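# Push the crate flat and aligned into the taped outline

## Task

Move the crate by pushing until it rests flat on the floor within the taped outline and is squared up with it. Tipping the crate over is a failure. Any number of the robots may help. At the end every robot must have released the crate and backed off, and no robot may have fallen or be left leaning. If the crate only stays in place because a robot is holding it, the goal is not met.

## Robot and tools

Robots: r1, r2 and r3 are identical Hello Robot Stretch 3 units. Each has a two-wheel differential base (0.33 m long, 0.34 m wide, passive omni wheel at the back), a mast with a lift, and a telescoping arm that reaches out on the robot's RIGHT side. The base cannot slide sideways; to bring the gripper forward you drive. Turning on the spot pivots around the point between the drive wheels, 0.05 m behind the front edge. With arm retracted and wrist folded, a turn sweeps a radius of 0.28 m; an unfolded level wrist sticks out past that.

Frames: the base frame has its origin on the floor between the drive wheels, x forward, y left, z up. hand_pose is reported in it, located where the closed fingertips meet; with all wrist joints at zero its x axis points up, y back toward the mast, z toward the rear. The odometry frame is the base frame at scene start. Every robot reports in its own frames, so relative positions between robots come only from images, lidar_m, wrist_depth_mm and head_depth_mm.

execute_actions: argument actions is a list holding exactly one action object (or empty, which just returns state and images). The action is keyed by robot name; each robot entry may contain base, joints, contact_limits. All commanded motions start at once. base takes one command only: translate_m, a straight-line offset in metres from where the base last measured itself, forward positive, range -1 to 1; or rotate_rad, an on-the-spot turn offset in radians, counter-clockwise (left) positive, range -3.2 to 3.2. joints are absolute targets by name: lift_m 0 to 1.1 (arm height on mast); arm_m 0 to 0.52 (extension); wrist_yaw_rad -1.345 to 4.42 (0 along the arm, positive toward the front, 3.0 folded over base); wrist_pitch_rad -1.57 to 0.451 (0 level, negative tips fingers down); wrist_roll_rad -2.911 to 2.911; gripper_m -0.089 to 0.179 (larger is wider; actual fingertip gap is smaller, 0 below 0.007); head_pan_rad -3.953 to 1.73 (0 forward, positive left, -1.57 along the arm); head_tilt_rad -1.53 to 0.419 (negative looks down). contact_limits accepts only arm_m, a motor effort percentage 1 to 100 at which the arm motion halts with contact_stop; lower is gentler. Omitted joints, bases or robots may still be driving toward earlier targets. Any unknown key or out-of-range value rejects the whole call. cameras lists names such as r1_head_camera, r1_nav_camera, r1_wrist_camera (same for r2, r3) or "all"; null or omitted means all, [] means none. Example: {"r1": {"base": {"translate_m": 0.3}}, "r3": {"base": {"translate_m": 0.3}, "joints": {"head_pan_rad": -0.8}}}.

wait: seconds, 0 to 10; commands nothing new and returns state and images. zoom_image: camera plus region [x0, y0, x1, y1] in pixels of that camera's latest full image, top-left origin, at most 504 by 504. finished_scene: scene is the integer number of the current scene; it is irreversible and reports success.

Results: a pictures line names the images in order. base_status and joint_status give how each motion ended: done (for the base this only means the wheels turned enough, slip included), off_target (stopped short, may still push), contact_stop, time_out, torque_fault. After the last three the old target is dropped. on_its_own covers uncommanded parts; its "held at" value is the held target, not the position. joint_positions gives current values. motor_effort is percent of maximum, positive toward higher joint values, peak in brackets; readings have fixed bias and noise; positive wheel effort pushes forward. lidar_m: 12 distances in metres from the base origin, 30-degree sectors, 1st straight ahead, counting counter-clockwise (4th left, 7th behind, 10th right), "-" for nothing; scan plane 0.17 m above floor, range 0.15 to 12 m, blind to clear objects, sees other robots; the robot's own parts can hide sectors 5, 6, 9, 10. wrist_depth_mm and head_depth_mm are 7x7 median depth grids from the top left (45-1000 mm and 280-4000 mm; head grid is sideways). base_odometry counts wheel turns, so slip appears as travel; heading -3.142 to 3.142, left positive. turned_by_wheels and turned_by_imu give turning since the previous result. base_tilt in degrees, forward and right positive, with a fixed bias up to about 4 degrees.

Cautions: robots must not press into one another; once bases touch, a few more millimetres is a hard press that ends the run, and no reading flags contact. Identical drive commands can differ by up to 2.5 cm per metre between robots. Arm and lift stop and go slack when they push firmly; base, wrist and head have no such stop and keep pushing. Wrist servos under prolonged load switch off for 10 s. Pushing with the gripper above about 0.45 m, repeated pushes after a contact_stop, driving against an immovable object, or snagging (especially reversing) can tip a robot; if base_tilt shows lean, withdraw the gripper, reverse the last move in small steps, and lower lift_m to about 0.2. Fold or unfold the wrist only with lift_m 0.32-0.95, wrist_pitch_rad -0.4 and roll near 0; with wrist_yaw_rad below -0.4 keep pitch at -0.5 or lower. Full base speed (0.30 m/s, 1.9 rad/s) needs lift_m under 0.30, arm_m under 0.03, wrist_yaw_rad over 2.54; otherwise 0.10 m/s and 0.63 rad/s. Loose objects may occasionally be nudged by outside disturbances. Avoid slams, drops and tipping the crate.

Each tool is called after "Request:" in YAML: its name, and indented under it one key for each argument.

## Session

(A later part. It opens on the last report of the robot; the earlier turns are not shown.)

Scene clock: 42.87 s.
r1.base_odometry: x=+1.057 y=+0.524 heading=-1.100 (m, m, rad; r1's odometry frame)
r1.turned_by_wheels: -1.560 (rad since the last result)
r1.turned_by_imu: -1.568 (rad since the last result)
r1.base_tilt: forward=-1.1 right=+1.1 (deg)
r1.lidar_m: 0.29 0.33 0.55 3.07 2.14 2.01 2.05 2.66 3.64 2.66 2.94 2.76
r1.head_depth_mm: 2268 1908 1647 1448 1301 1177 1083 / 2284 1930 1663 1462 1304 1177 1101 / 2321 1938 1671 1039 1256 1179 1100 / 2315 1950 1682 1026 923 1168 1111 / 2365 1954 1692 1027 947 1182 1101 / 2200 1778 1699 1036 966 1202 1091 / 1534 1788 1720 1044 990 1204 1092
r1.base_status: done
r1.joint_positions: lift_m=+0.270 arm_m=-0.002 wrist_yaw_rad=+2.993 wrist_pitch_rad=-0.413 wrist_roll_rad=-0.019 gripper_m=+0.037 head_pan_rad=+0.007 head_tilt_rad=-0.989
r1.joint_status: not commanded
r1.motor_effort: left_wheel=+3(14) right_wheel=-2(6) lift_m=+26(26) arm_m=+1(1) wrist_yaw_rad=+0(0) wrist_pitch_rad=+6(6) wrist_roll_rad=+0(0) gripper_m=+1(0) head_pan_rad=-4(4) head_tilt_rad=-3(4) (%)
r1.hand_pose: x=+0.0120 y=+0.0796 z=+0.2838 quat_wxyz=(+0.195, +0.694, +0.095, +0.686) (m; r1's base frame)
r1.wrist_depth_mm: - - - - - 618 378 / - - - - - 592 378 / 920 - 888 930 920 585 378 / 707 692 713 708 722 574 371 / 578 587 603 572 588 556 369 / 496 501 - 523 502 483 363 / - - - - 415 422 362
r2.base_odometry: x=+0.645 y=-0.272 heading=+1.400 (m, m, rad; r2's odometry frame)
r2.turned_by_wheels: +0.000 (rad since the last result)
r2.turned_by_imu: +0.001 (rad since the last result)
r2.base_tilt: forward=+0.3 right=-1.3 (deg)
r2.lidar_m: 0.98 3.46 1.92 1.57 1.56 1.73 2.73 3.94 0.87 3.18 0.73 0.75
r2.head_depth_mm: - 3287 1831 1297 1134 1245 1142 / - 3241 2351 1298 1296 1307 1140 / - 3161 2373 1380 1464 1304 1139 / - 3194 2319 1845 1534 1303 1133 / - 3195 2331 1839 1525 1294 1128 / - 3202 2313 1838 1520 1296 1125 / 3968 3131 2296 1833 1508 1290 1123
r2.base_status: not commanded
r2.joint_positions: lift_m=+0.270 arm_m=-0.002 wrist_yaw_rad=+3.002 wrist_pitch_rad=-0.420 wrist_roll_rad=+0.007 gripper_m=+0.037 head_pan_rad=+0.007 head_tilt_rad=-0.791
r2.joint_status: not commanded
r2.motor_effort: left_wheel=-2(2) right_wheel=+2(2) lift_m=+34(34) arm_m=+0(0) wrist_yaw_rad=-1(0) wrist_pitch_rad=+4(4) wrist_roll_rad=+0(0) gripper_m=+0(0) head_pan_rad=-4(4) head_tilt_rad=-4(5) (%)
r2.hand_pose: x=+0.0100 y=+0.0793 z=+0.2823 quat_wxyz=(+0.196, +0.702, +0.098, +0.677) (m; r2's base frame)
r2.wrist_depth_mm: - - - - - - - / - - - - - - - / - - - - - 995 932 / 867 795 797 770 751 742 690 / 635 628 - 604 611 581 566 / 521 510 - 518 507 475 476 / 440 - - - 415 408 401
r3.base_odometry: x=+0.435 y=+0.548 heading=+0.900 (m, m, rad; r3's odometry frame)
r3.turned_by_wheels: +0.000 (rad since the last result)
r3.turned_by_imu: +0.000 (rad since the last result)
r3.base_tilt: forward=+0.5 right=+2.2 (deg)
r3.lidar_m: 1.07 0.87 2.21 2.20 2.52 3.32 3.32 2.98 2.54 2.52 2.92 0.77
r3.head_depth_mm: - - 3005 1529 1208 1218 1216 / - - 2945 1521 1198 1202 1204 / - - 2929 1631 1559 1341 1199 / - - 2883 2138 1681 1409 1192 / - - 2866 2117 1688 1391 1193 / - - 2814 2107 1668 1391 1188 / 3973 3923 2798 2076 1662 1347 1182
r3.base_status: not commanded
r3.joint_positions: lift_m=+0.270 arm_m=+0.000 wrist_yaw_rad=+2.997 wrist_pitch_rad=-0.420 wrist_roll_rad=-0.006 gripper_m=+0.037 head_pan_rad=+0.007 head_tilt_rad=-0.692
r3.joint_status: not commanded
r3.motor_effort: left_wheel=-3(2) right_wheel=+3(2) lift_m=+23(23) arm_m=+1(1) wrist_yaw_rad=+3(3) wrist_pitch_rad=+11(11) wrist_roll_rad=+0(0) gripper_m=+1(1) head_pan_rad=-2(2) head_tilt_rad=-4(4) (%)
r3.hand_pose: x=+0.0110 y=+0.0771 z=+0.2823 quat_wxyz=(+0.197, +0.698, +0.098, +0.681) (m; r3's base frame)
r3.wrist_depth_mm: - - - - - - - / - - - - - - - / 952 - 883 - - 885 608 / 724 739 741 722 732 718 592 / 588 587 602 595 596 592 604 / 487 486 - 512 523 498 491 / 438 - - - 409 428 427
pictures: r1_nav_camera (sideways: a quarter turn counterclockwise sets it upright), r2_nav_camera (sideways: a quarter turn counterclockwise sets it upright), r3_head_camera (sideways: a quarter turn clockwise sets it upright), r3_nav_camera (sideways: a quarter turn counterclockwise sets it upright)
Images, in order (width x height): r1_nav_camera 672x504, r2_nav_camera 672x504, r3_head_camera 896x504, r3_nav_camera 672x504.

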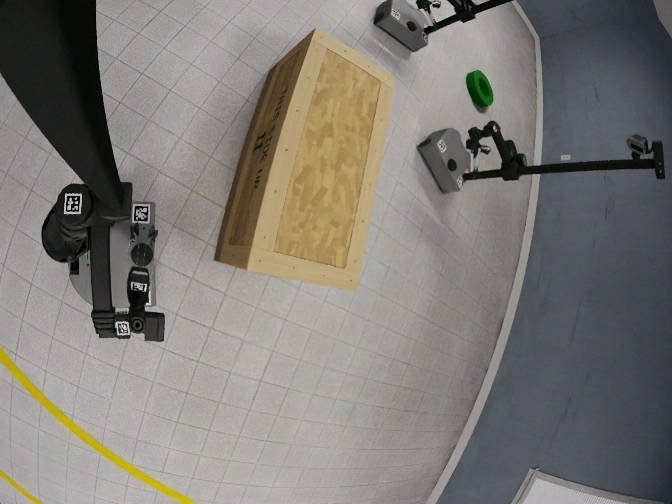

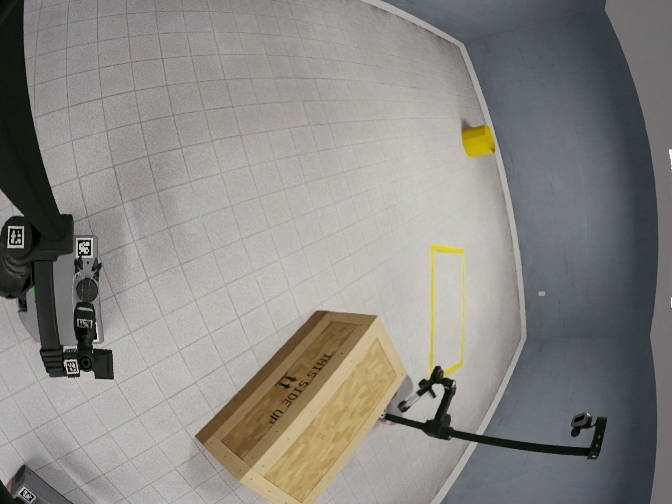

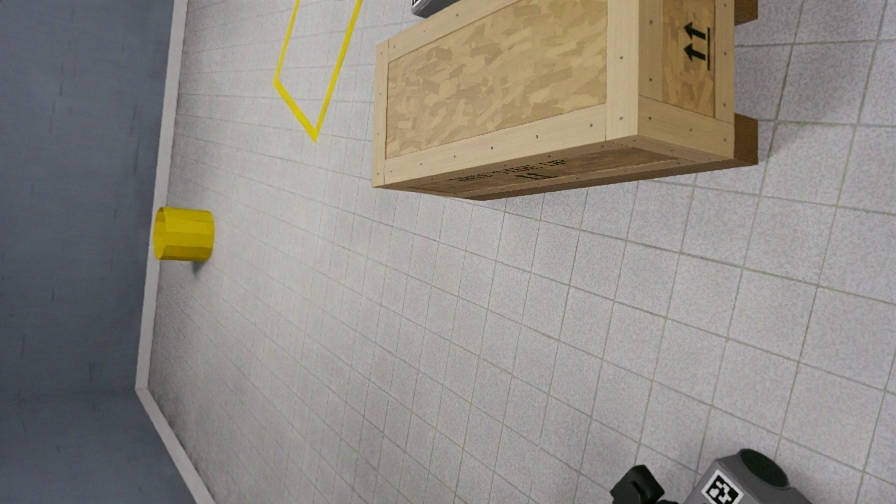

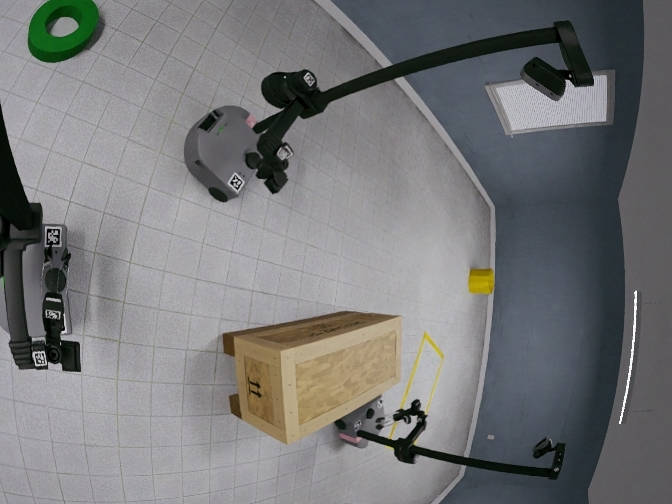

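Request:
execute_actions:
  actions:
    - {"r1":{"base":{"translate_m":0.23}},"r3":{"base":{"translate_m":0.2},"joints":{"head_tilt_rad":-1.0}}}
  cameras: []

Request:
execute_actions:
  actions:
    - {"r1":{"base":{"translate_m":0.2},"joints":{"head_tilt_rad":-1.2}},"r3":{"base":{"rotate_rad":-0.6}},"r2":{"joints":{"head_pan_rad":-0.3}}}
  cameras: ["r1_nav_camera","r2_head_camera","r3_nav_camera"]

Scene clock: 48.20 s.
r1.base_odometry: x=+1.162 y=+0.319 heading=-1.100 (m, m, rad; r1's odometry frame)
r1.turned_by_wheels: +0.000 (rad since the last result)
r1.turned_by_imu: +0.002 (rad since the last result)
r1.base_tilt: forward=-1.1 right=+1.1 (deg)
r1.lidar_m: - - 0.15 3.38 2.35 2.22 2.27 2.94 3.76 2.66 2.72 2.56
r1.head_depth_mm: 2217 1915 1651 1450 1303 1173 1082 / 2256 1923 1660 1461 1307 1179 1096 / 2314 1934 1670 1476 921 856 1083 / 2347 1945 1687 1475 917 826 780 / 2345 1961 1692 1486 919 829 1078 / 2366 1696 1675 1490 922 831 1087 / 1416 1664 1646 1502 927 846 1094
r1.base_status: done
r1.joint_positions: lift_m=+0.270 arm_m=-0.002 wrist_yaw_rad=+2.993 wrist_pitch_rad=-0.413 wrist_roll_rad=-0.019 gripper_m=+0.037 head_pan_rad=+0.007 head_tilt_rad=-0.989
r1.joint_status: not commanded
r1.motor_effort: left_wheel=+2(13) right_wheel=-1(5) lift_m=+26(26) arm_m=+1(1) wrist_yaw_rad=+0(1) wrist_pitch_rad=+6(6) wrist_roll_rad=+0(0) gripper_m=+0(0) head_pan_rad=-4(4) head_tilt_rad=-3(4) (%)
r1.hand_pose: x=+0.0120 y=+0.0796 z=+0.2838 quat_wxyz=(+0.195, +0.694, +0.095, +0.686) (m; r1's base frame)
r1.wrist_depth_mm: - - - - 310 132 83 / - - - - 314 130 82 / 934 - 940 940 301 128 82 / 701 698 696 719 292 127 81 / 576 576 604 578 265 128 80 / 486 491 - 539 205 123 80 / - - - - 310 121 79
r2.base_odometry: x=+0.645 y=-0.272 heading=+1.400 (m, m, rad; r2's odometry frame)
r2.turned_by_wheels: +0.000 (rad since the last result)
r2.turned_by_imu: +0.001 (rad since the last result)
r2.base_tilt: forward=+0.2 right=-1.3 (deg)
r2.lidar_m: 0.98 3.44 1.92 1.57 1.56 1.72 2.73 3.94 0.70 0.72 0.73 0.75
r2.head_depth_mm: - 3282 2136 1295 1136 1239 1144 / - 3247 2203 1291 1302 1306 1140 / - 3213 2332 1373 1471 1301 1141 / - 3203 2361 1848 1536 1297 1138 / - 3166 2296 1844 1525 1287 1130 / - 3152 2318 1823 1511 1293 1126 / 3956 3108 2290 1825 1513 1293 1124
r2.base_status: not commanded
r2.joint_positions: lift_m=+0.270 arm_m=-0.002 wrist_yaw_rad=+3.002 wrist_pitch_rad=-0.420 wrist_roll_rad=+0.007 gripper_m=+0.037 head_pan_rad=+0.007 head_tilt_rad=-0.791
r2.joint_status: not commanded
r2.motor_effort: left_wheel=-2(2) right_wheel=+2(2) lift_m=+34(35) arm_m=+0(0) wrist_yaw_rad=-1(1) wrist_pitch_rad=+4(4) wrist_roll_rad=+0(0) gripper_m=+0(0) head_pan_rad=-4(4) head_tilt_rad=-4(5) (%)
r2.hand_pose: x=+0.0100 y=+0.0793 z=+0.2823 quat_wxyz=(+0.196, +0.702, +0.098, +0.677) (m; r2's base frame)
r2.wrist_depth_mm: - - - - - - - / - - - - - - - / - - - - - 973 936 / 803 805 787 765 745 742 700 / 657 624 - 606 602 574 561 / 522 514 - 512 500 478 476 / 450 - - - 415 411 399
r3.base_odometry: x=+0.560 y=+0.705 heading=+0.900 (m, m, rad; r3's odometry frame)
r3.turned_by_wheels: +0.000 (rad since the last result)
r3.turned_by_imu: +0.001 (rad since the last result)
r3.base_tilt: forward=+0.5 right=+2.2 (deg)
r3.lidar_m: 1.08 0.71 0.84 2.16 2.47 3.51 3.51 3.05 2.58 2.60 0.73 0.58
r3.head_depth_mm: 2869 2272 1308 1116 1118 1249 1124 / 2795 2237 1298 1131 1122 1241 1108 / 2796 2227 1683 1527 1347 1226 1106 / 2761 2228 1835 1590 1375 1230 1104 / 2706 2189 1813 1568 1370 1218 1101 / 2680 2160 1813 1553 1362 1206 1095 / 2637 2143 1801 1545 1307 1186 1087
r3.base_status: done
r3.joint_positions: lift_m=+0.270 arm_m=+0.000 wrist_yaw_rad=+2.997 wrist_pitch_rad=-0.420 wrist_roll_rad=-0.006 gripper_m=+0.037 head_pan_rad=+0.007 head_tilt_rad=-0.988
r3.joint_status: all done
r3.motor_effort: left_wheel=-3(9) right_wheel=+3(11) lift_m=+22(23) arm_m=+0(0) wrist_yaw_rad=+3(3) wrist_pitch_rad=+11(11) wrist_roll_rad=+0(0) gripper_m=+0(0) head_pan_rad=-3(3) head_tilt_rad=-6(28) (%)
r3.hand_pose: x=+0.0109 y=+0.0771 z=+0.2823 quat_wxyz=(+0.197, +0.698, +0.098, +0.681) (m; r3's base frame)
r3.wrist_depth_mm: - - - - - - 617 / - - - - - - - / 968 - 980 - 899 607 651 / 718 720 718 735 673 560 516 / 584 578 623 592 592 573 549 / 486 496 - 515 515 503 499 / 431 - - - 413 425 431
pictures: none
No camera images: the call's "cameras" was empty. Leave "cameras" out to get every camera's image.

Scene clock: 50.70 s.
r1.base_odometry: x=+1.253 y=+0.141 heading=-1.099 (m, m, rad; r1's odometry frame)
r1.turned_by_wheels: +0.001 (rad since the last result)
r1.turned_by_imu: -0.193 (rad since the last result)
r1.base_tilt: forward=-1.1 right=+1.2 (deg)
r1.lidar_m: - - 0.15 0.21 2.61 2.25 2.25 2.61 3.75 2.65 2.93 2.59
r1.head_depth_mm: 1670 1528 1420 1313 1228 1150 1080 / 1677 1533 1421 1325 1234 1186 1069 / 1686 1549 1426 1312 1230 1182 - / 1695 1560 1435 922 860 826 - / 1707 1563 1445 928 865 1047 - / 1732 1568 1455 932 869 1166 - / 1747 1570 1465 937 874 1171 1130
r1.base_status: translate_m off_target (by the wheels' count: +0.1997 of +0.2000)
r1.joint_positions: lift_m=+0.270 arm_m=-0.002 wrist_yaw_rad=+2.998 wrist_pitch_rad=-0.417 wrist_roll_rad=-0.019 gripper_m=+0.037 head_pan_rad=+0.002 head_tilt_rad=-1.191
r1.joint_status: all done
r1.on_its_own: left_wheel is at rest, and its effort (+75) is outside its rest range (-18 to +18); right_wheel is at rest, and its effort (+25) is outside its rest range (-18 to +18)
r1.motor_effort: left_wheel=+75(100) right_wheel=+25(73) lift_m=+28(30) arm_m=+2(1) wrist_yaw_rad=-2(3) wrist_pitch_rad=+8(9) wrist_roll_rad=+0(0) gripper_m=+1(1) head_pan_rad=-1(4) head_tilt_rad=-3(16) (%)
r1.hand_pose: x=+0.0109 y=+0.0793 z=+0.2830 quat_wxyz=(+0.195, +0.694, +0.098, +0.686) (m; r1's base frame)
r1.wrist_depth_mm: - - - 362 128 78 56 / - - - 407 132 79 57 / 915 - 925 439 135 81 57 / 711 719 703 469 145 82 58 / 569 569 593 553 147 83 59 / 477 490 - - 122 85 59 / - - - - 179 86 60
r2.base_odometry: x=+0.645 y=-0.272 heading=+1.400 (m, m, rad; r2's odometry frame)
r2.turned_by_wheels: +0.000 (rad since the last result)
r2.turned_by_imu: +0.001 (rad since the last result)
r2.base_tilt: forward=+0.3 right=-1.4 (deg)
r2.lidar_m: 0.96 3.45 1.91 1.57 1.56 1.72 2.72 3.93 0.62 0.72 0.73 0.75
r2.head_depth_mm: 3182 3235 2369 1299 1092 1229 1147 / 3418 3265 2362 1291 1155 1277 1138 / 3842 2953 1561 1286 1274 1307 1134 / - 3224 1627 1300 1419 1305 1137 / - 3175 2311 1364 1483 1299 1136 / - 3170 2315 1831 1517 1289 1128 / - 3123 2318 1827 1509 1282 1125
r2.base_status: not commanded
r2.joint_positions: lift_m=+0.270 arm_m=-0.002 wrist_yaw_rad=+3.002 wrist_pitch_rad=-0.420 wrist_roll_rad=+0.007 gripper_m=+0.037 head_pan_rad=-0.293 head_tilt_rad=-0.791
r2.joint_status: all done
r2.motor_effort: left_wheel=-2(2) right_wheel=+2(2) lift_m=+34(34) arm_m=+0(0) wrist_yaw_rad=-2(1) wrist_pitch_rad=+4(4) wrist_roll_rad=+0(0) gripper_m=+0(0) head_pan_rad=-4(32) head_tilt_rad=-5(5) (%)
r2.hand_pose: x=+0.0100 y=+0.0793 z=+0.2823 quat_wxyz=(+0.196, +0.702, +0.098, +0.677) (m; r2's base frame)
r2.wrist_depth_mm: - - - - - - - / - - - - - - - / - - - - - - 943 / 815 794 784 782 730 711 708 / 636 641 - 610 602 582 570 / 517 515 - 513 501 476 466 / 455 - - - 411 409 406
r3.base_odometry: x=+0.560 y=+0.705 heading=+0.300 (m, m, rad; r3's odometry frame)
r3.turned_by_wheels: -0.600 (rad since the last result)
r3.turned_by_imu: -0.600 (rad since the last result)
r3.base_tilt: forward=+0.6 right=+2.2 (deg)
r3.lidar_m: 0.58 0.83 0.71 0.84 2.16 2.38 3.54 3.51 3.19 2.60 2.58 0.79
r3.head_depth_mm: 2882 2265 1881 1604 1408 1248 1121 / 2828 2252 1867 1598 1400 1241 1117 / 2780 2233 1836 1232 1382 1241 1109 / 2767 2151 1271 1136 1353 1226 1100 / 2611 1553 1265 1087 1302 1220 1099 / 2680 1493 1246 1232 1354 1210 1093 / 2660 2115 1324 1507 1351 1205 1084
r3.base_status: done
r3.joint_positions: lift_m=+0.270 arm_m=+0.000 wrist_yaw_rad=+2.997 wrist_pitch_rad=-0.420 wrist_roll_rad=-0.006 gripper_m=+0.037 head_pan_rad=+0.007 head_tilt_rad=-0.988
r3.joint_status: not commanded
r3.motor_effort: left_wheel=+2(10) right_wheel=-2(7) lift_m=+23(23) arm_m=+0(0) wrist_yaw_rad=+3(3) wrist_pitch_rad=+11(11) wrist_roll_rad=+0(0) gripper_m=-1(1) head_pan_rad=-3(2) head_tilt_rad=-6(7) (%)
r3.hand_pose: x=+0.0109 y=+0.0771 z=+0.2823 quat_wxyz=(+0.197, +0.698, +0.098, +0.681) (m; r3's base frame)
r3.wrist_depth_mm: - - - - - - - / - - - 925 - - - / 936 - 927 620 877 - - / 742 709 716 684 701 750 787 / 576 581 621 588 589 605 600 / 485 492 - 519 514 493 502 / 434 - - - 416 433 430
pictures: r1_nav_camera (sideways: a quarter turn counterclockwise sets it upright), r2_head_camera (sideways: a quarter turn clockwise sets it upright), r3_nav_camera (sideways: a quarter turn counterclockwise sets it upright)
Images, in order (width x height): r1_nav_camera 672x504, r2_head_camera 896x504, r3_nav_camera 672x504.

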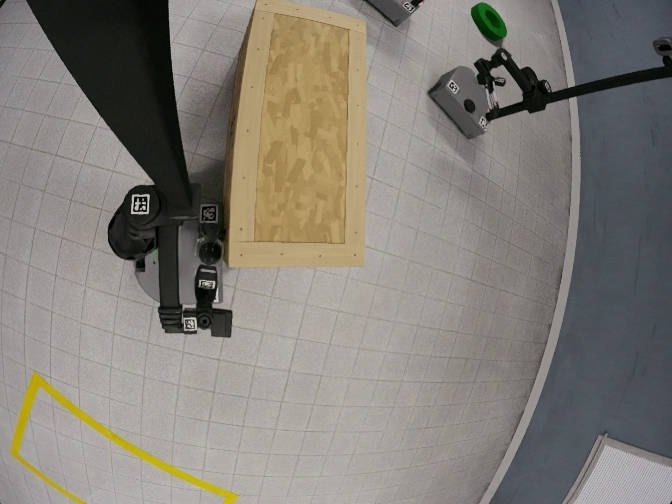

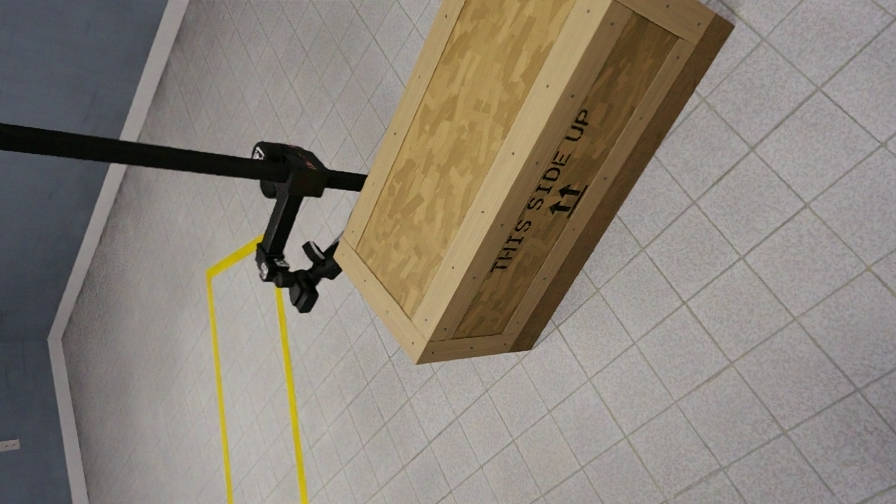

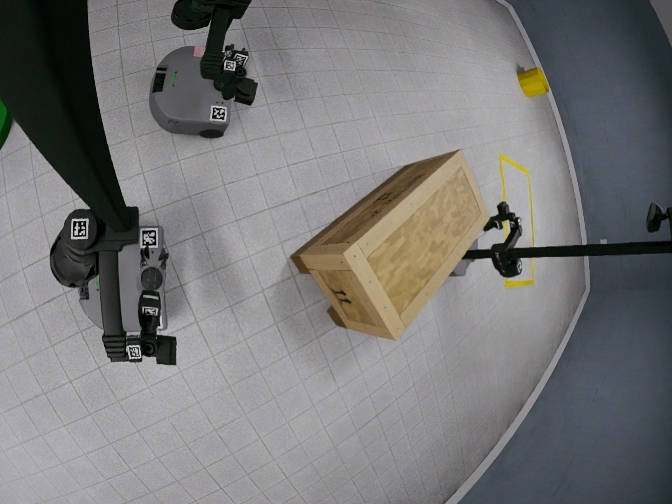

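Request:
execute_actions:
  actions:
    - {"r1":{"base":{"translate_m":-0.02},"joints":{"lift_m":0.5}},"r3":{"base":{"translate_m":-0.2},"joints":{"head_tilt_rad":-0.75}},"r2":{"base":{"rotate_rad":-0.84},"joints":{"head_pan_rad":0,"head_tilt_rad":-1.1}}}
  cameras: []

Request:
execute_actions:
  actions:
    - {"r2":{"base":{"translate_m":0.55}}}
  cameras: ["r2_nav_camera","r3_head_camera"]

Scene clock: 58.90 s.
r1.base_odometry: x=+1.244 y=+0.159 heading=-1.099 (m, m, rad; r1's odometry frame)
r1.turned_by_wheels: +0.000 (rad since the last result)
r1.turned_by_imu: +0.000 (rad since the last result)
r1.base_tilt: forward=-1.0 right=+1.2 (deg)
r1.lidar_m: - - 0.15 0.29 2.59 2.23 2.24 2.58 3.76 2.65 2.95 2.56
r1.head_depth_mm: 1671 1533 1410 1315 1228 1181 - / 1687 1540 1422 1323 1235 1179 - / 1698 1545 1432 1311 1229 1188 - / 1697 1557 1440 919 859 1008 - / 1710 1566 1444 925 865 1164 - / 1717 1571 1451 935 870 1166 - / 1732 1551 1465 937 875 1172 1127
r1.base_status: done
r1.joint_positions: lift_m=+0.500 arm_m=-0.002 wrist_yaw_rad=+2.995 wrist_pitch_rad=-0.417 wrist_roll_rad=-0.019 gripper_m=+0.037 head_pan_rad=+0.002 head_tilt_rad=-1.191
r1.joint_status: all done
r1.motor_effort: left_wheel=+0(66) right_wheel=+1(23) lift_m=+31(30) arm_m=+2(1) wrist_yaw_rad=+0(2) wrist_pitch_rad=+8(8) wrist_roll_rad=+0(1) gripper_m=+1(2) head_pan_rad=-1(1) head_tilt_rad=-3(3) (%)
r1.hand_pose: x=+0.0116 y=+0.0792 z=+0.5128 quat_wxyz=(+0.196, +0.694, +0.097, +0.686) (m; r1's base frame)
r1.wrist_depth_mm: - - - - - - - / - - - 852 775 - - / - - - 614 550 561 - / - - - 628 423 436 422 / 909 844 942 817 348 344 349 / 773 759 - 724 297 292 291 / 655 665 665 618 256 251 252
r2.base_odometry: x=+0.645 y=-0.272 heading=+0.560 (m, m, rad; r2's odometry frame)
r2.turned_by_wheels: -0.840 (rad since the last result)
r2.turned_by_imu: -0.827 (rad since the last result)
r2.base_tilt: forward=+0.2 right=-1.3 (deg)
r2.lidar_m: 0.73 0.80 3.46 2.59 1.70 1.56 1.58 1.96 3.94 0.73 0.78 3.15
r2.head_depth_mm: 2238 1924 1675 1478 1328 1205 1095 / 2244 1899 1659 1465 1320 1194 1090 / 2200 1895 1603 1462 1309 1202 - / 2202 1298 1156 1392 1309 1187 - / 2184 1288 1151 1385 1309 1182 - / 2166 1285 1162 1392 1294 1181 1095 / 2149 1270 1155 1397 1295 1167 1079
r2.base_status: done
r2.joint_positions: lift_m=+0.270 arm_m=-0.002 wrist_yaw_rad=+3.002 wrist_pitch_rad=-0.420 wrist_roll_rad=+0.007 gripper_m=+0.037 head_pan_rad=-0.007 head_tilt_rad=-1.087
r2.joint_status: all done
r2.motor_effort: left_wheel=+1(6) right_wheel=-2(7) lift_m=+35(35) arm_m=+0(0) wrist_yaw_rad=-1(2) wrist_pitch_rad=+4(4) wrist_roll_rad=+0(0) gripper_m=+0(0) head_pan_rad=+4(31) head_tilt_rad=-6(31) (%)
r2.hand_pose: x=+0.0100 y=+0.0793 z=+0.2823 quat_wxyz=(+0.196, +0.702, +0.098, +0.677) (m; r2's base frame)
r2.wrist_depth_mm: - - - - - - - / - - - - - - 849 / - - - - - 992 837 / 838 798 762 769 751 722 695 / 631 627 - 596 607 576 570 / 516 509 - 512 502 475 476 / 449 - - - 422 416 399
r3.base_odometry: x=+0.369 y=+0.646 heading=+0.300 (m, m, rad; r3's odometry frame)
r3.turned_by_wheels: +0.000 (rad since the last result)
r3.turned_by_imu: +0.001 (rad since the last result)
r3.base_tilt: forward=+0.5 right=+2.2 (deg)
r3.lidar_m: 0.78 1.17 0.79 2.10 2.09 2.30 3.35 3.33 3.27 2.67 2.64 2.93
r3.head_depth_mm: 3521 3604 2649 2018 1637 1385 1188 / - 3740 2603 2013 1641 1366 1177 / - 3727 2585 1990 1521 1359 1178 / - 3300 2580 1375 1318 1353 1163 / - 1717 1792 1358 1210 1342 1162 / - 3304 1727 1380 1463 1330 1157 / - 3523 2484 1673 1575 1335 1146
r3.base_status: done
r3.joint_positions: lift_m=+0.270 arm_m=+0.000 wrist_yaw_rad=+2.998 wrist_pitch_rad=-0.420 wrist_roll_rad=-0.006 gripper_m=+0.037 head_pan_rad=+0.007 head_tilt_rad=-0.753
r3.joint_status: all done
r3.motor_effort: left_wheel=+2(9) right_wheel=-2(9) lift_m=+23(23) arm_m=+1(1) wrist_yaw_rad=+2(3) wrist_pitch_rad=+11(11) wrist_roll_rad=+0(0) gripper_m=+0(1) head_pan_rad=-1(2) head_tilt_rad=+2(26) (%)
r3.hand_pose: x=+0.0109 y=+0.0771 z=+0.2823 quat_wxyz=(+0.197, +0.698, +0.098, +0.681) (m; r3's base frame)
r3.wrist_depth_mm: - - - - - - - / - - - - 885 - - / - - 954 914 728 932 - / 666 731 735 728 755 717 739 / 587 577 603 582 588 599 612 / 485 485 - 507 516 503 496 / 434 - - - 409 429 428
pictures: none
No camera images: the call's "cameras" was empty. Leave "cameras" out to get every camera's image.

Scene clock: 62.43 s.
r1.base_odometry: x=+1.244 y=+0.159 heading=-1.099 (m, m, rad; r1's odometry frame)
r1.turned_by_wheels: +0.000 (rad since the last result)
r1.turned_by_imu: +0.000 (rad since the last result)
r1.base_tilt: forward=-1.0 right=+1.1 (deg)
r1.lidar_m: - - 0.15 0.29 2.59 2.23 2.23 2.58 3.76 2.66 2.95 2.56
r1.head_depth_mm: 1672 1530 1407 1314 1226 1181 - / 1674 1534 1420 1320 1233 1183 - / 1688 1551 1429 1313 1229 1186 - / 1706 1559 1437 922 860 1008 - / 1708 1564 1448 927 867 1166 - / 1724 1567 1451 934 868 1169 - / 1732 1586 1398 936 871 1168 1134
r1.base_status: not commanded
r1.joint_positions: lift_m=+0.500 arm_m=-0.002 wrist_yaw_rad=+2.995 wrist_pitch_rad=-0.417 wrist_roll_rad=-0.019 gripper_m=+0.037 head_pan_rad=+0.002 head_tilt_rad=-1.191
r1.joint_status: not commanded
r1.motor_effort: left_wheel=+0(0) right_wheel=+1(0) lift_m=+31(32) arm_m=+1(1) wrist_yaw_rad=-1(0) wrist_pitch_rad=+8(8) wrist_roll_rad=+0(0) gripper_m=+0(0) head_pan_rad=-1(1) head_tilt_rad=-3(3) (%)
r1.hand_pose: x=+0.0116 y=+0.0792 z=+0.5128 quat_wxyz=(+0.196, +0.694, +0.097, +0.686) (m; r1's base frame)
r1.wrist_depth_mm: - - - - - - 832 / - - - 851 788 888 - / - - - 638 541 553 - / - - - 637 422 419 422 / 898 904 959 846 343 344 347 / 751 747 - 729 298 288 290 / 651 666 661 644 252 252 251
r2.base_odometry: x=+1.111 y=+0.020 heading=+0.560 (m, m, rad; r2's odometry frame)
r2.turned_by_wheels: +0.000 (rad since the last result)
r2.turned_by_imu: +0.002 (rad since the last result)
r2.base_tilt: forward=+0.2 right=-1.3 (deg)
r2.lidar_m: 0.19 0.21 0.32 3.30 2.25 2.07 2.09 2.60 0.80 4.19 0.24 0.19
r2.head_depth_mm: 2267 1912 1665 1474 1322 1204 1105 / 2200 1901 1667 1467 1321 1189 1100 / 2220 1890 1652 1021 919 1154 - / 2197 1876 1639 1001 904 1146 - / 2184 1875 1635 1000 897 1136 - / 2166 1852 1634 991 897 1137 1091 / 2144 1841 1606 990 892 1147 1077
r2.base_status: done
r2.joint_positions: lift_m=+0.270 arm_m=-0.002 wrist_yaw_rad=+3.002 wrist_pitch_rad=-0.420 wrist_roll_rad=+0.007 gripper_m=+0.037 head_pan_rad=-0.007 head_tilt_rad=-1.087
r2.joint_status: not commanded
r2.motor_effort: left_wheel=+1(7) right_wheel=-2(6) lift_m=+34(34) arm_m=+0(0) wrist_yaw_rad=-2(1) wrist_pitch_rad=+4(4) wrist_roll_rad=+0(0) gripper_m=+0(0) head_pan_rad=+5(4) head_tilt_rad=-6(8) (%)
r2.hand_pose: x=+0.0100 y=+0.0793 z=+0.2823 quat_wxyz=(+0.196, +0.702, +0.098, +0.677) (m; r2's base frame)
r2.wrist_depth_mm: - - - - 633 316 209 / - - - - 645 325 213 / - - - - 661 327 217 / 829 809 779 767 690 333 219 / 642 641 - 604 560 333 219 / 506 515 - 518 482 334 223 / 440 - - - 414 320 224
r3.base_odometry: x=+0.369 y=+0.646 heading=+0.300 (m, m, rad; r3's odometry frame)
r3.turned_by_wheels: +0.000 (rad since the last result)
r3.turned_by_imu: +0.001 (rad since the last result)
r3.base_tilt: forward=+0.5 right=+2.2 (deg)
r3.lidar_m: 0.78 0.81 2.56 2.09 2.09 2.30 3.34 3.32 3.27 2.67 2.64 2.95
r3.head_depth_mm: 3581 3588 2671 2016 1627 1372 1186 / - 3766 2597 2018 1620 1367 1178 / - 3715 2589 2000 1535 1357 1175 / - 3258 2568 1370 1324 1352 1169 / - 1709 1789 1357 1210 1349 1159 / - 3345 1730 1384 1386 1246 1155 / - 3521 2501 1681 1093 1167 1151
r3.base_status: not commanded
r3.joint_positions: lift_m=+0.270 arm_m=+0.000 wrist_yaw_rad=+2.998 wrist_pitch_rad=-0.420 wrist_roll_rad=-0.006 gripper_m=+0.037 head_pan_rad=+0.007 head_tilt_rad=-0.753
r3.joint_status: not commanded
r3.motor_effort: left_wheel=+1(2) right_wheel=-2(2) lift_m=+23(23) arm_m=+1(1) wrist_yaw_rad=+3(3) wrist_pitch_rad=+11(11) wrist_roll_rad=+0(0) gripper_m=-1(0) head_pan_rad=-1(2) head_tilt_rad=+1(1) (%)
r3.hand_pose: x=+0.0109 y=+0.0771 z=+0.2823 quat_wxyz=(+0.197, +0.698, +0.098, +0.681) (m; r3's base frame)
r3.wrist_depth_mm: - - - - - - - / - - - - - - - / 924 - 956 - - - 667 / 663 712 725 744 751 750 563 / 571 581 608 587 600 597 564 / 482 487 - 505 514 494 507 / 438 - - - 417 423 426
pictures: r2_nav_camera (sideways: a quarter turn counterclockwise sets it upright), r3_head_camera (sideways: a quarter turn clockwise sets it upright)
Images, in order (width x height): r2_nav_camera 672x504, r3_head_camera 896x504.

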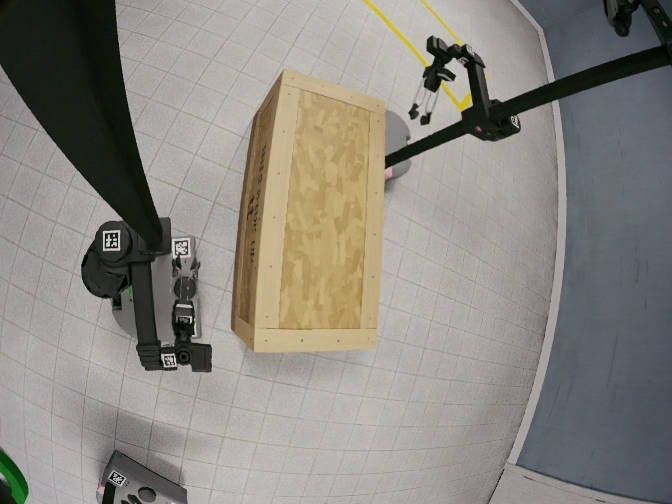

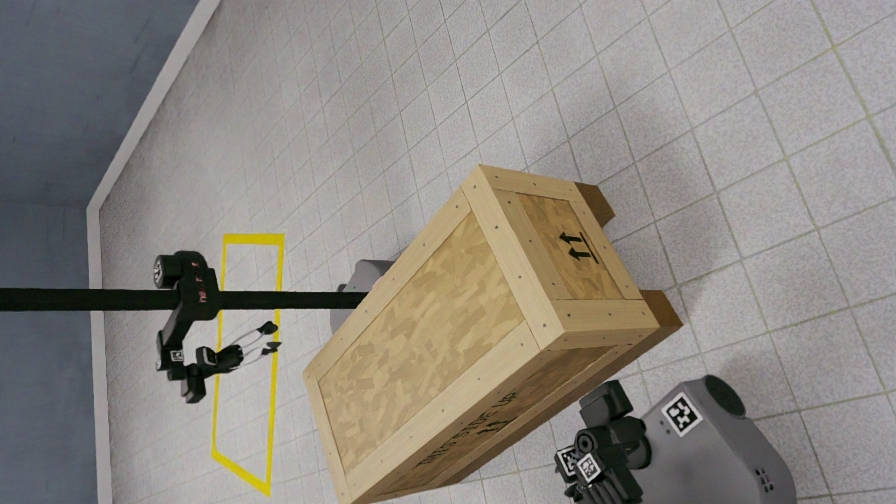

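Request:
execute_actions:
  actions:
    - {"r2":{"base":{"translate_m":0.12},"joints":{"lift_m":0.5}}}
  cameras: []

Request:
execute_actions:
  actions:
    - {"r1":{"base":{"translate_m":0.2}},"r2":{"base":{"translate_m":0.2}}}
  cameras: ["r1_nav_camera","r2_nav_camera","r3_head_camera"]

Scene clock: 68.03 s.
r1.base_odometry: x=+1.244 y=+0.159 heading=-1.099 (m, m, rad; r1's odometry frame)
r1.turned_by_wheels: +0.000 (rad since the last result)
r1.turned_by_imu: +0.001 (rad since the last result)
r1.base_tilt: forward=-1.1 right=+1.1 (deg)
r1.lidar_m: - - 0.15 0.29 2.58 2.24 2.24 2.58 3.77 2.66 2.96 2.56
r1.head_depth_mm: 1676 1531 1408 1314 1224 1176 - / 1690 1533 1421 1321 1230 1177 - / 1695 1543 1425 1315 1224 1185 - / 1698 1558 1439 920 861 1006 - / 1710 1564 1441 928 867 1171 - / 1719 1571 1453 936 866 1165 - / 1730 1581 1438 935 871 1170 1128
r1.base_status: not commanded
r1.joint_positions: lift_m=+0.500 arm_m=-0.002 wrist_yaw_rad=+2.995 wrist_pitch_rad=-0.417 wrist_roll_rad=-0.019 gripper_m=+0.037 head_pan_rad=+0.002 head_tilt_rad=-1.191
r1.joint_status: not commanded
r1.motor_effort: left_wheel=+0(0) right_wheel=+0(0) lift_m=+32(32) arm_m=+1(1) wrist_yaw_rad=+0(2) wrist_pitch_rad=+8(8) wrist_roll_rad=+0(0) gripper_m=+1(1) head_pan_rad=-1(1) head_tilt_rad=-3(3) (%)
r1.hand_pose: x=+0.0116 y=+0.0792 z=+0.5128 quat_wxyz=(+0.196, +0.694, +0.097, +0.686) (m; r1's base frame)
r1.wrist_depth_mm: - - - - - - - / - - - 862 778 - - / - - - 623 544 549 - / - - - 638 424 426 420 / 879 877 940 840 345 347 348 / 759 759 - 745 298 290 291 / 655 648 671 638 255 252 253
r2.base_odometry: x=+1.212 y=+0.084 heading=+0.560 (m, m, rad; r2's odometry frame)
r2.turned_by_wheels: +0.000 (rad since the last result)
r2.turned_by_imu: +0.002 (rad since the last result)
r2.base_tilt: forward=+0.2 right=-1.3 (deg)
r2.lidar_m: - - 0.15 0.61 2.36 2.17 2.20 2.74 0.86 4.23 0.15 -
r2.head_depth_mm: 2228 1923 1672 1475 1318 1207 1104 / 2231 1892 1658 1478 1317 1200 - / 2206 1887 1653 1446 909 822 1018 / 2209 1882 1639 1456 902 821 - / 2150 1867 1633 1450 897 819 - / 2155 1860 1619 1435 896 824 1089 / 2153 1846 1615 1287 893 820 1069
r2.base_status: done
r2.joint_positions: lift_m=+0.500 arm_m=-0.002 wrist_yaw_rad=+3.002 wrist_pitch_rad=-0.420 wrist_roll_rad=+0.007 gripper_m=+0.037 head_pan_rad=-0.007 head_tilt_rad=-1.088
r2.joint_status: all done
r2.motor_effort: left_wheel=+1(7) right_wheel=+2(6) lift_m=+42(42) arm_m=+0(0) wrist_yaw_rad=-1(2) wrist_pitch_rad=+4(4) wrist_roll_rad=+0(1) gripper_m=+0(1) head_pan_rad=+4(4) head_tilt_rad=-6(6) (%)
r2.hand_pose: x=+0.0101 y=+0.0794 z=+0.5122 quat_wxyz=(+0.196, +0.702, +0.098, +0.677) (m; r2's base frame)
r2.wrist_depth_mm: - - - - - - - / - - - - - - - / - - - - 601 580 623 / - - - - 442 429 423 / - 979 - 940 364 348 334 / 809 823 - 791 296 285 281 / 676 682 - 659 282 242 239
r3.base_odometry: x=+0.369 y=+0.646 heading=+0.300 (m, m, rad; r3's odometry frame)
r3.turned_by_wheels: +0.000 (rad since the last result)
r3.turned_by_imu: +0.001 (rad since the last result)
r3.base_tilt: forward=+0.5 right=+2.2 (deg)
r3.lidar_m: 0.78 0.87 2.56 2.09 2.08 2.30 3.36 3.32 3.28 2.67 2.64 2.94
r3.head_depth_mm: 3549 3575 2656 2014 1643 1384 1188 / - 3766 2606 2013 1621 1370 1180 / - 3610 2580 2003 1531 1359 1182 / - 3275 2581 1375 1319 1354 1165 / - 1716 1791 1350 1207 1315 1162 / - 3298 1743 941 1346 1252 1157 / - 3480 2499 1112 1346 1221 1150
r3.base_status: not commanded
r3.joint_positions: lift_m=+0.270 arm_m=+0.000 wrist_yaw_rad=+2.998 wrist_pitch_rad=-0.420 wrist_roll_rad=-0.006 gripper_m=+0.037 head_pan_rad=+0.007 head_tilt_rad=-0.753
r3.joint_status: not commanded
r3.motor_effort: left_wheel=+2(2) right_wheel=-2(2) lift_m=+23(23) arm_m=+0(1) wrist_yaw_rad=+3(2) wrist_pitch_rad=+11(11) wrist_roll_rad=+0(0) gripper_m=+0(0) head_pan_rad=-2(2) head_tilt_rad=+2(1) (%)
r3.hand_pose: x=+0.0109 y=+0.0771 z=+0.2823 quat_wxyz=(+0.197, +0.698, +0.098, +0.681) (m; r3's base frame)
r3.wrist_depth_mm: - - - - - - - / - - - - - - - / 923 - 997 - - - - / 650 728 721 735 743 757 771 / 589 585 610 596 601 604 603 / 491 488 - 516 515 503 504 / 436 - - - 415 425 427
pictures: none
No camera images: the call's "cameras" was empty. Leave "cameras" out to get every camera's image.

Scene clock: 72.27 s.
r1.base_odometry: x=+1.334 y=-0.019 heading=-1.099 (m, m, rad; r1's odometry frame)
r1.turned_by_wheels: +0.000 (rad since the last result)
r1.turned_by_imu: +0.004 (rad since the last result)
r1.base_tilt: forward=-1.1 right=+1.2 (deg)
r1.lidar_m: - - 0.15 0.21 2.60 2.26 2.25 2.62 3.76 2.65 2.92 2.59
r1.head_depth_mm: 1671 1537 1408 1314 1230 1180 - / 1674 1543 1420 1319 1233 1184 - / 1689 1548 1430 1311 1226 1185 - / 1699 1556 1434 921 855 826 - / 1709 1576 1442 927 867 1043 - / 1714 1575 1455 933 869 1164 - / 1739 1595 1461 937 875 1170 1133
r1.base_status: translate_m off_target (by the wheels' count: +0.1997 of +0.2000)
r1.joint_positions: lift_m=+0.500 arm_m=-0.002 wrist_yaw_rad=+2.994 wrist_pitch_rad=-0.417 wrist_roll_rad=-0.019 gripper_m=+0.037 head_pan_rad=+0.002 head_tilt_rad=-1.191
r1.joint_status: not commanded
r1.on_its_own: left_wheel is at rest, and its effort (+57) is outside its rest range (-18 to +18); right_wheel is at rest, and its effort (+27) is outside its rest range (-18 to +18)
r1.motor_effort: left_wheel=+57(99) right_wheel=+27(42) lift_m=+29(31) arm_m=+1(2) wrist_yaw_rad=+0(1) wrist_pitch_rad=+8(8) wrist_roll_rad=+0(0) gripper_m=-1(1) head_pan_rad=-1(1) head_tilt_rad=-3(3) (%)
r1.hand_pose: x=+0.0119 y=+0.0792 z=+0.5129 quat_wxyz=(+0.196, +0.694, +0.097, +0.686) (m; r1's base frame)
r1.wrist_depth_mm: - - - - - - - / - - - 845 804 - - / - - - 570 559 556 - / - - - 463 421 427 422 / 923 881 908 740 344 342 346 / 769 755 - 725 300 292 291 / 655 647 656 620 244 248 253
r2.base_odometry: x=+1.381 y=+0.190 heading=+0.561 (m, m, rad; r2's odometry frame)
r2.turned_by_wheels: +0.000 (rad since the last result)
r2.turned_by_imu: -0.133 (rad since the last result)
r2.base_tilt: forward=+0.2 right=-1.3 (deg)
r2.lidar_m: - - 0.15 0.20 2.56 2.19 2.19 2.53 0.87 4.19 0.15 -
r2.head_depth_mm: 2222 1903 1661 1482 1331 1201 1097 / 2211 1886 1644 1461 1324 1190 - / 2202 1876 1650 1453 929 823 780 / 2185 1867 1637 1447 903 817 - / 2168 1854 1627 1446 894 816 - / 2131 1842 1617 1436 894 810 1068 / 2151 1835 1608 1434 889 812 1053
r2.base_status: translate_m off_target (by the wheels' count: +0.1996 of +0.2000)
r2.joint_positions: lift_m=+0.500 arm_m=-0.002 wrist_yaw_rad=+3.000 wrist_pitch_rad=-0.417 wrist_roll_rad=+0.007 gripper_m=+0.037 head_pan_rad=+0.000 head_tilt_rad=-1.092
r2.joint_status: not commanded
r2.on_its_own: left_wheel is at rest, and its effort (+41) is outside its rest range (-18 to +18); right_wheel is at rest, and its effort (+36) is outside its rest range (-18 to +18)
r2.motor_effort: left_wheel=+41(78) right_wheel=+36(81) lift_m=+38(42) arm_m=+1(0) wrist_yaw_rad=-1(1) wrist_pitch_rad=+4(4) wrist_roll_rad=+0(0) gripper_m=+0(0) head_pan_rad=+0(4) head_tilt_rad=-4(7) (%)
r2.hand_pose: x=+0.0104 y=+0.0797 z=+0.5128 quat_wxyz=(+0.196, +0.702, +0.097, +0.677) (m; r2's base frame)
r2.wrist_depth_mm: - - - - - - - / - - - - - - - / - - - 724 603 594 - / - - - 539 448 436 428 / - 980 - 678 363 345 340 / 832 804 - 738 298 287 282 / 705 677 - 633 244 246 240
r3.base_odometry: x=+0.369 y=+0.646 heading=+0.300 (m, m, rad; r3's odometry frame)
r3.turned_by_wheels: +0.000 (rad since the last result)
r3.turned_by_imu: +0.001 (rad since the last result)
r3.base_tilt: forward=+0.5 right=+2.2 (deg)
r3.lidar_m: 0.78 0.99 2.57 2.09 2.08 2.30 3.36 3.32 3.27 2.67 2.64 2.94
r3.head_depth_mm: 3557 3570 2659 2014 1637 1374 1186 / - 3745 2571 2029 1625 1368 1182 / - 3702 2585 1994 1539 1368 1174 / - 3418 2550 1369 1312 1356 1168 / - 3069 1810 1357 1204 1316 1169 / - 3271 1740 956 1341 1256 1159 / - 3470 1666 1210 1342 1247 1152
r3.base_status: not commanded
r3.joint_positions: lift_m=+0.270 arm_m=+0.000 wrist_yaw_rad=+2.998 wrist_pitch_rad=-0.420 wrist_roll_rad=-0.006 gripper_m=+0.037 head_pan_rad=+0.007 head_tilt_rad=-0.753
r3.joint_status: not commanded
r3.motor_effort: left_wheel=+2(1) right_wheel=-1(2) lift_m=+23(23) arm_m=-1(1) wrist_yaw_rad=+3(3) wrist_pitch_rad=+11(11) wrist_roll_rad=+0(0) gripper_m=+1(1) head_pan_rad=-2(2) head_tilt_rad=+2(1) (%)
r3.hand_pose: x=+0.0109 y=+0.0771 z=+0.2823 quat_wxyz=(+0.197, +0.698, +0.098, +0.681) (m; r3's base frame)
r3.wrist_depth_mm: - - - - - - - / - - - - - - - / 922 - 944 - - - - / 659 714 736 747 734 743 749 / 571 587 611 600 608 603 598 / 482 487 - 502 515 499 496 / 438 - - - 411 427 429
pictures: r1_nav_camera (sideways: a quarter turn counterclockwise sets it upright), r2_nav_camera (sideways: a quarter turn counterclockwise sets it upright), r3_head_camera (sideways: a quarter turn clockwise sets it upright)
Images, in order (width x height): r1_nav_camera 672x504, r2_nav_camera 672x504, r3_head_camera 896x504.

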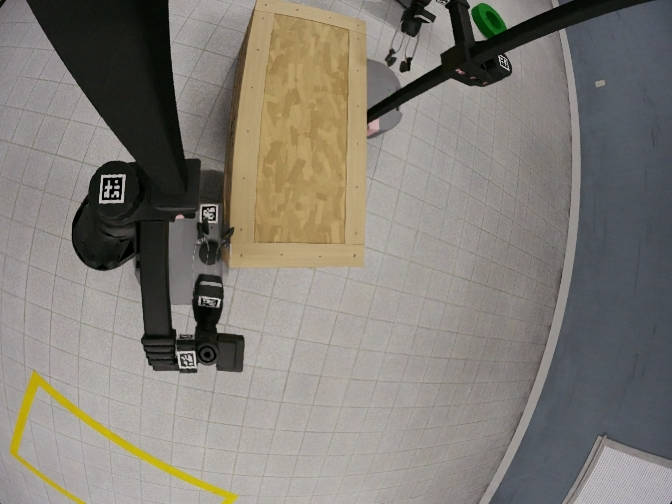

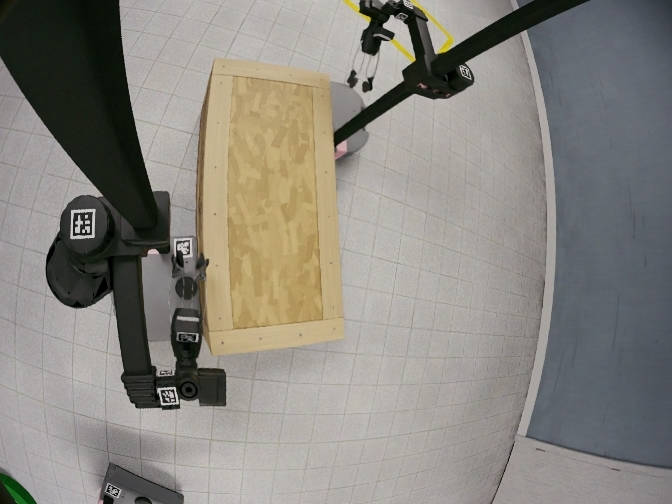

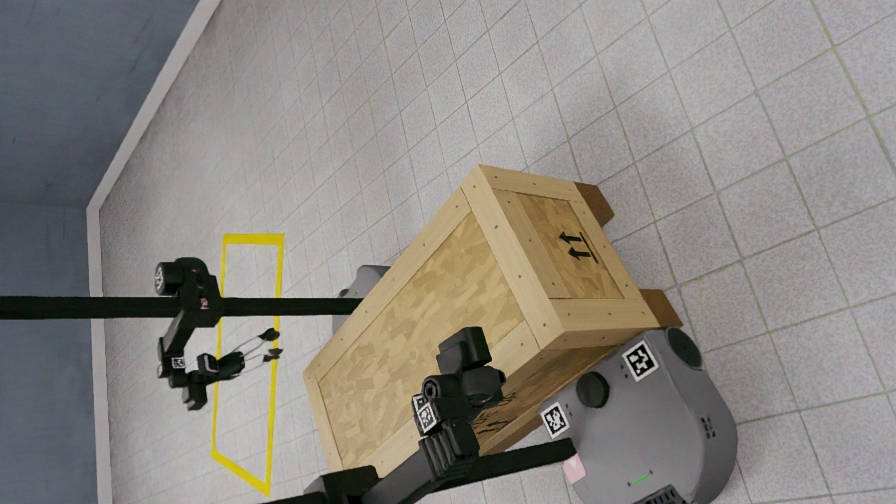

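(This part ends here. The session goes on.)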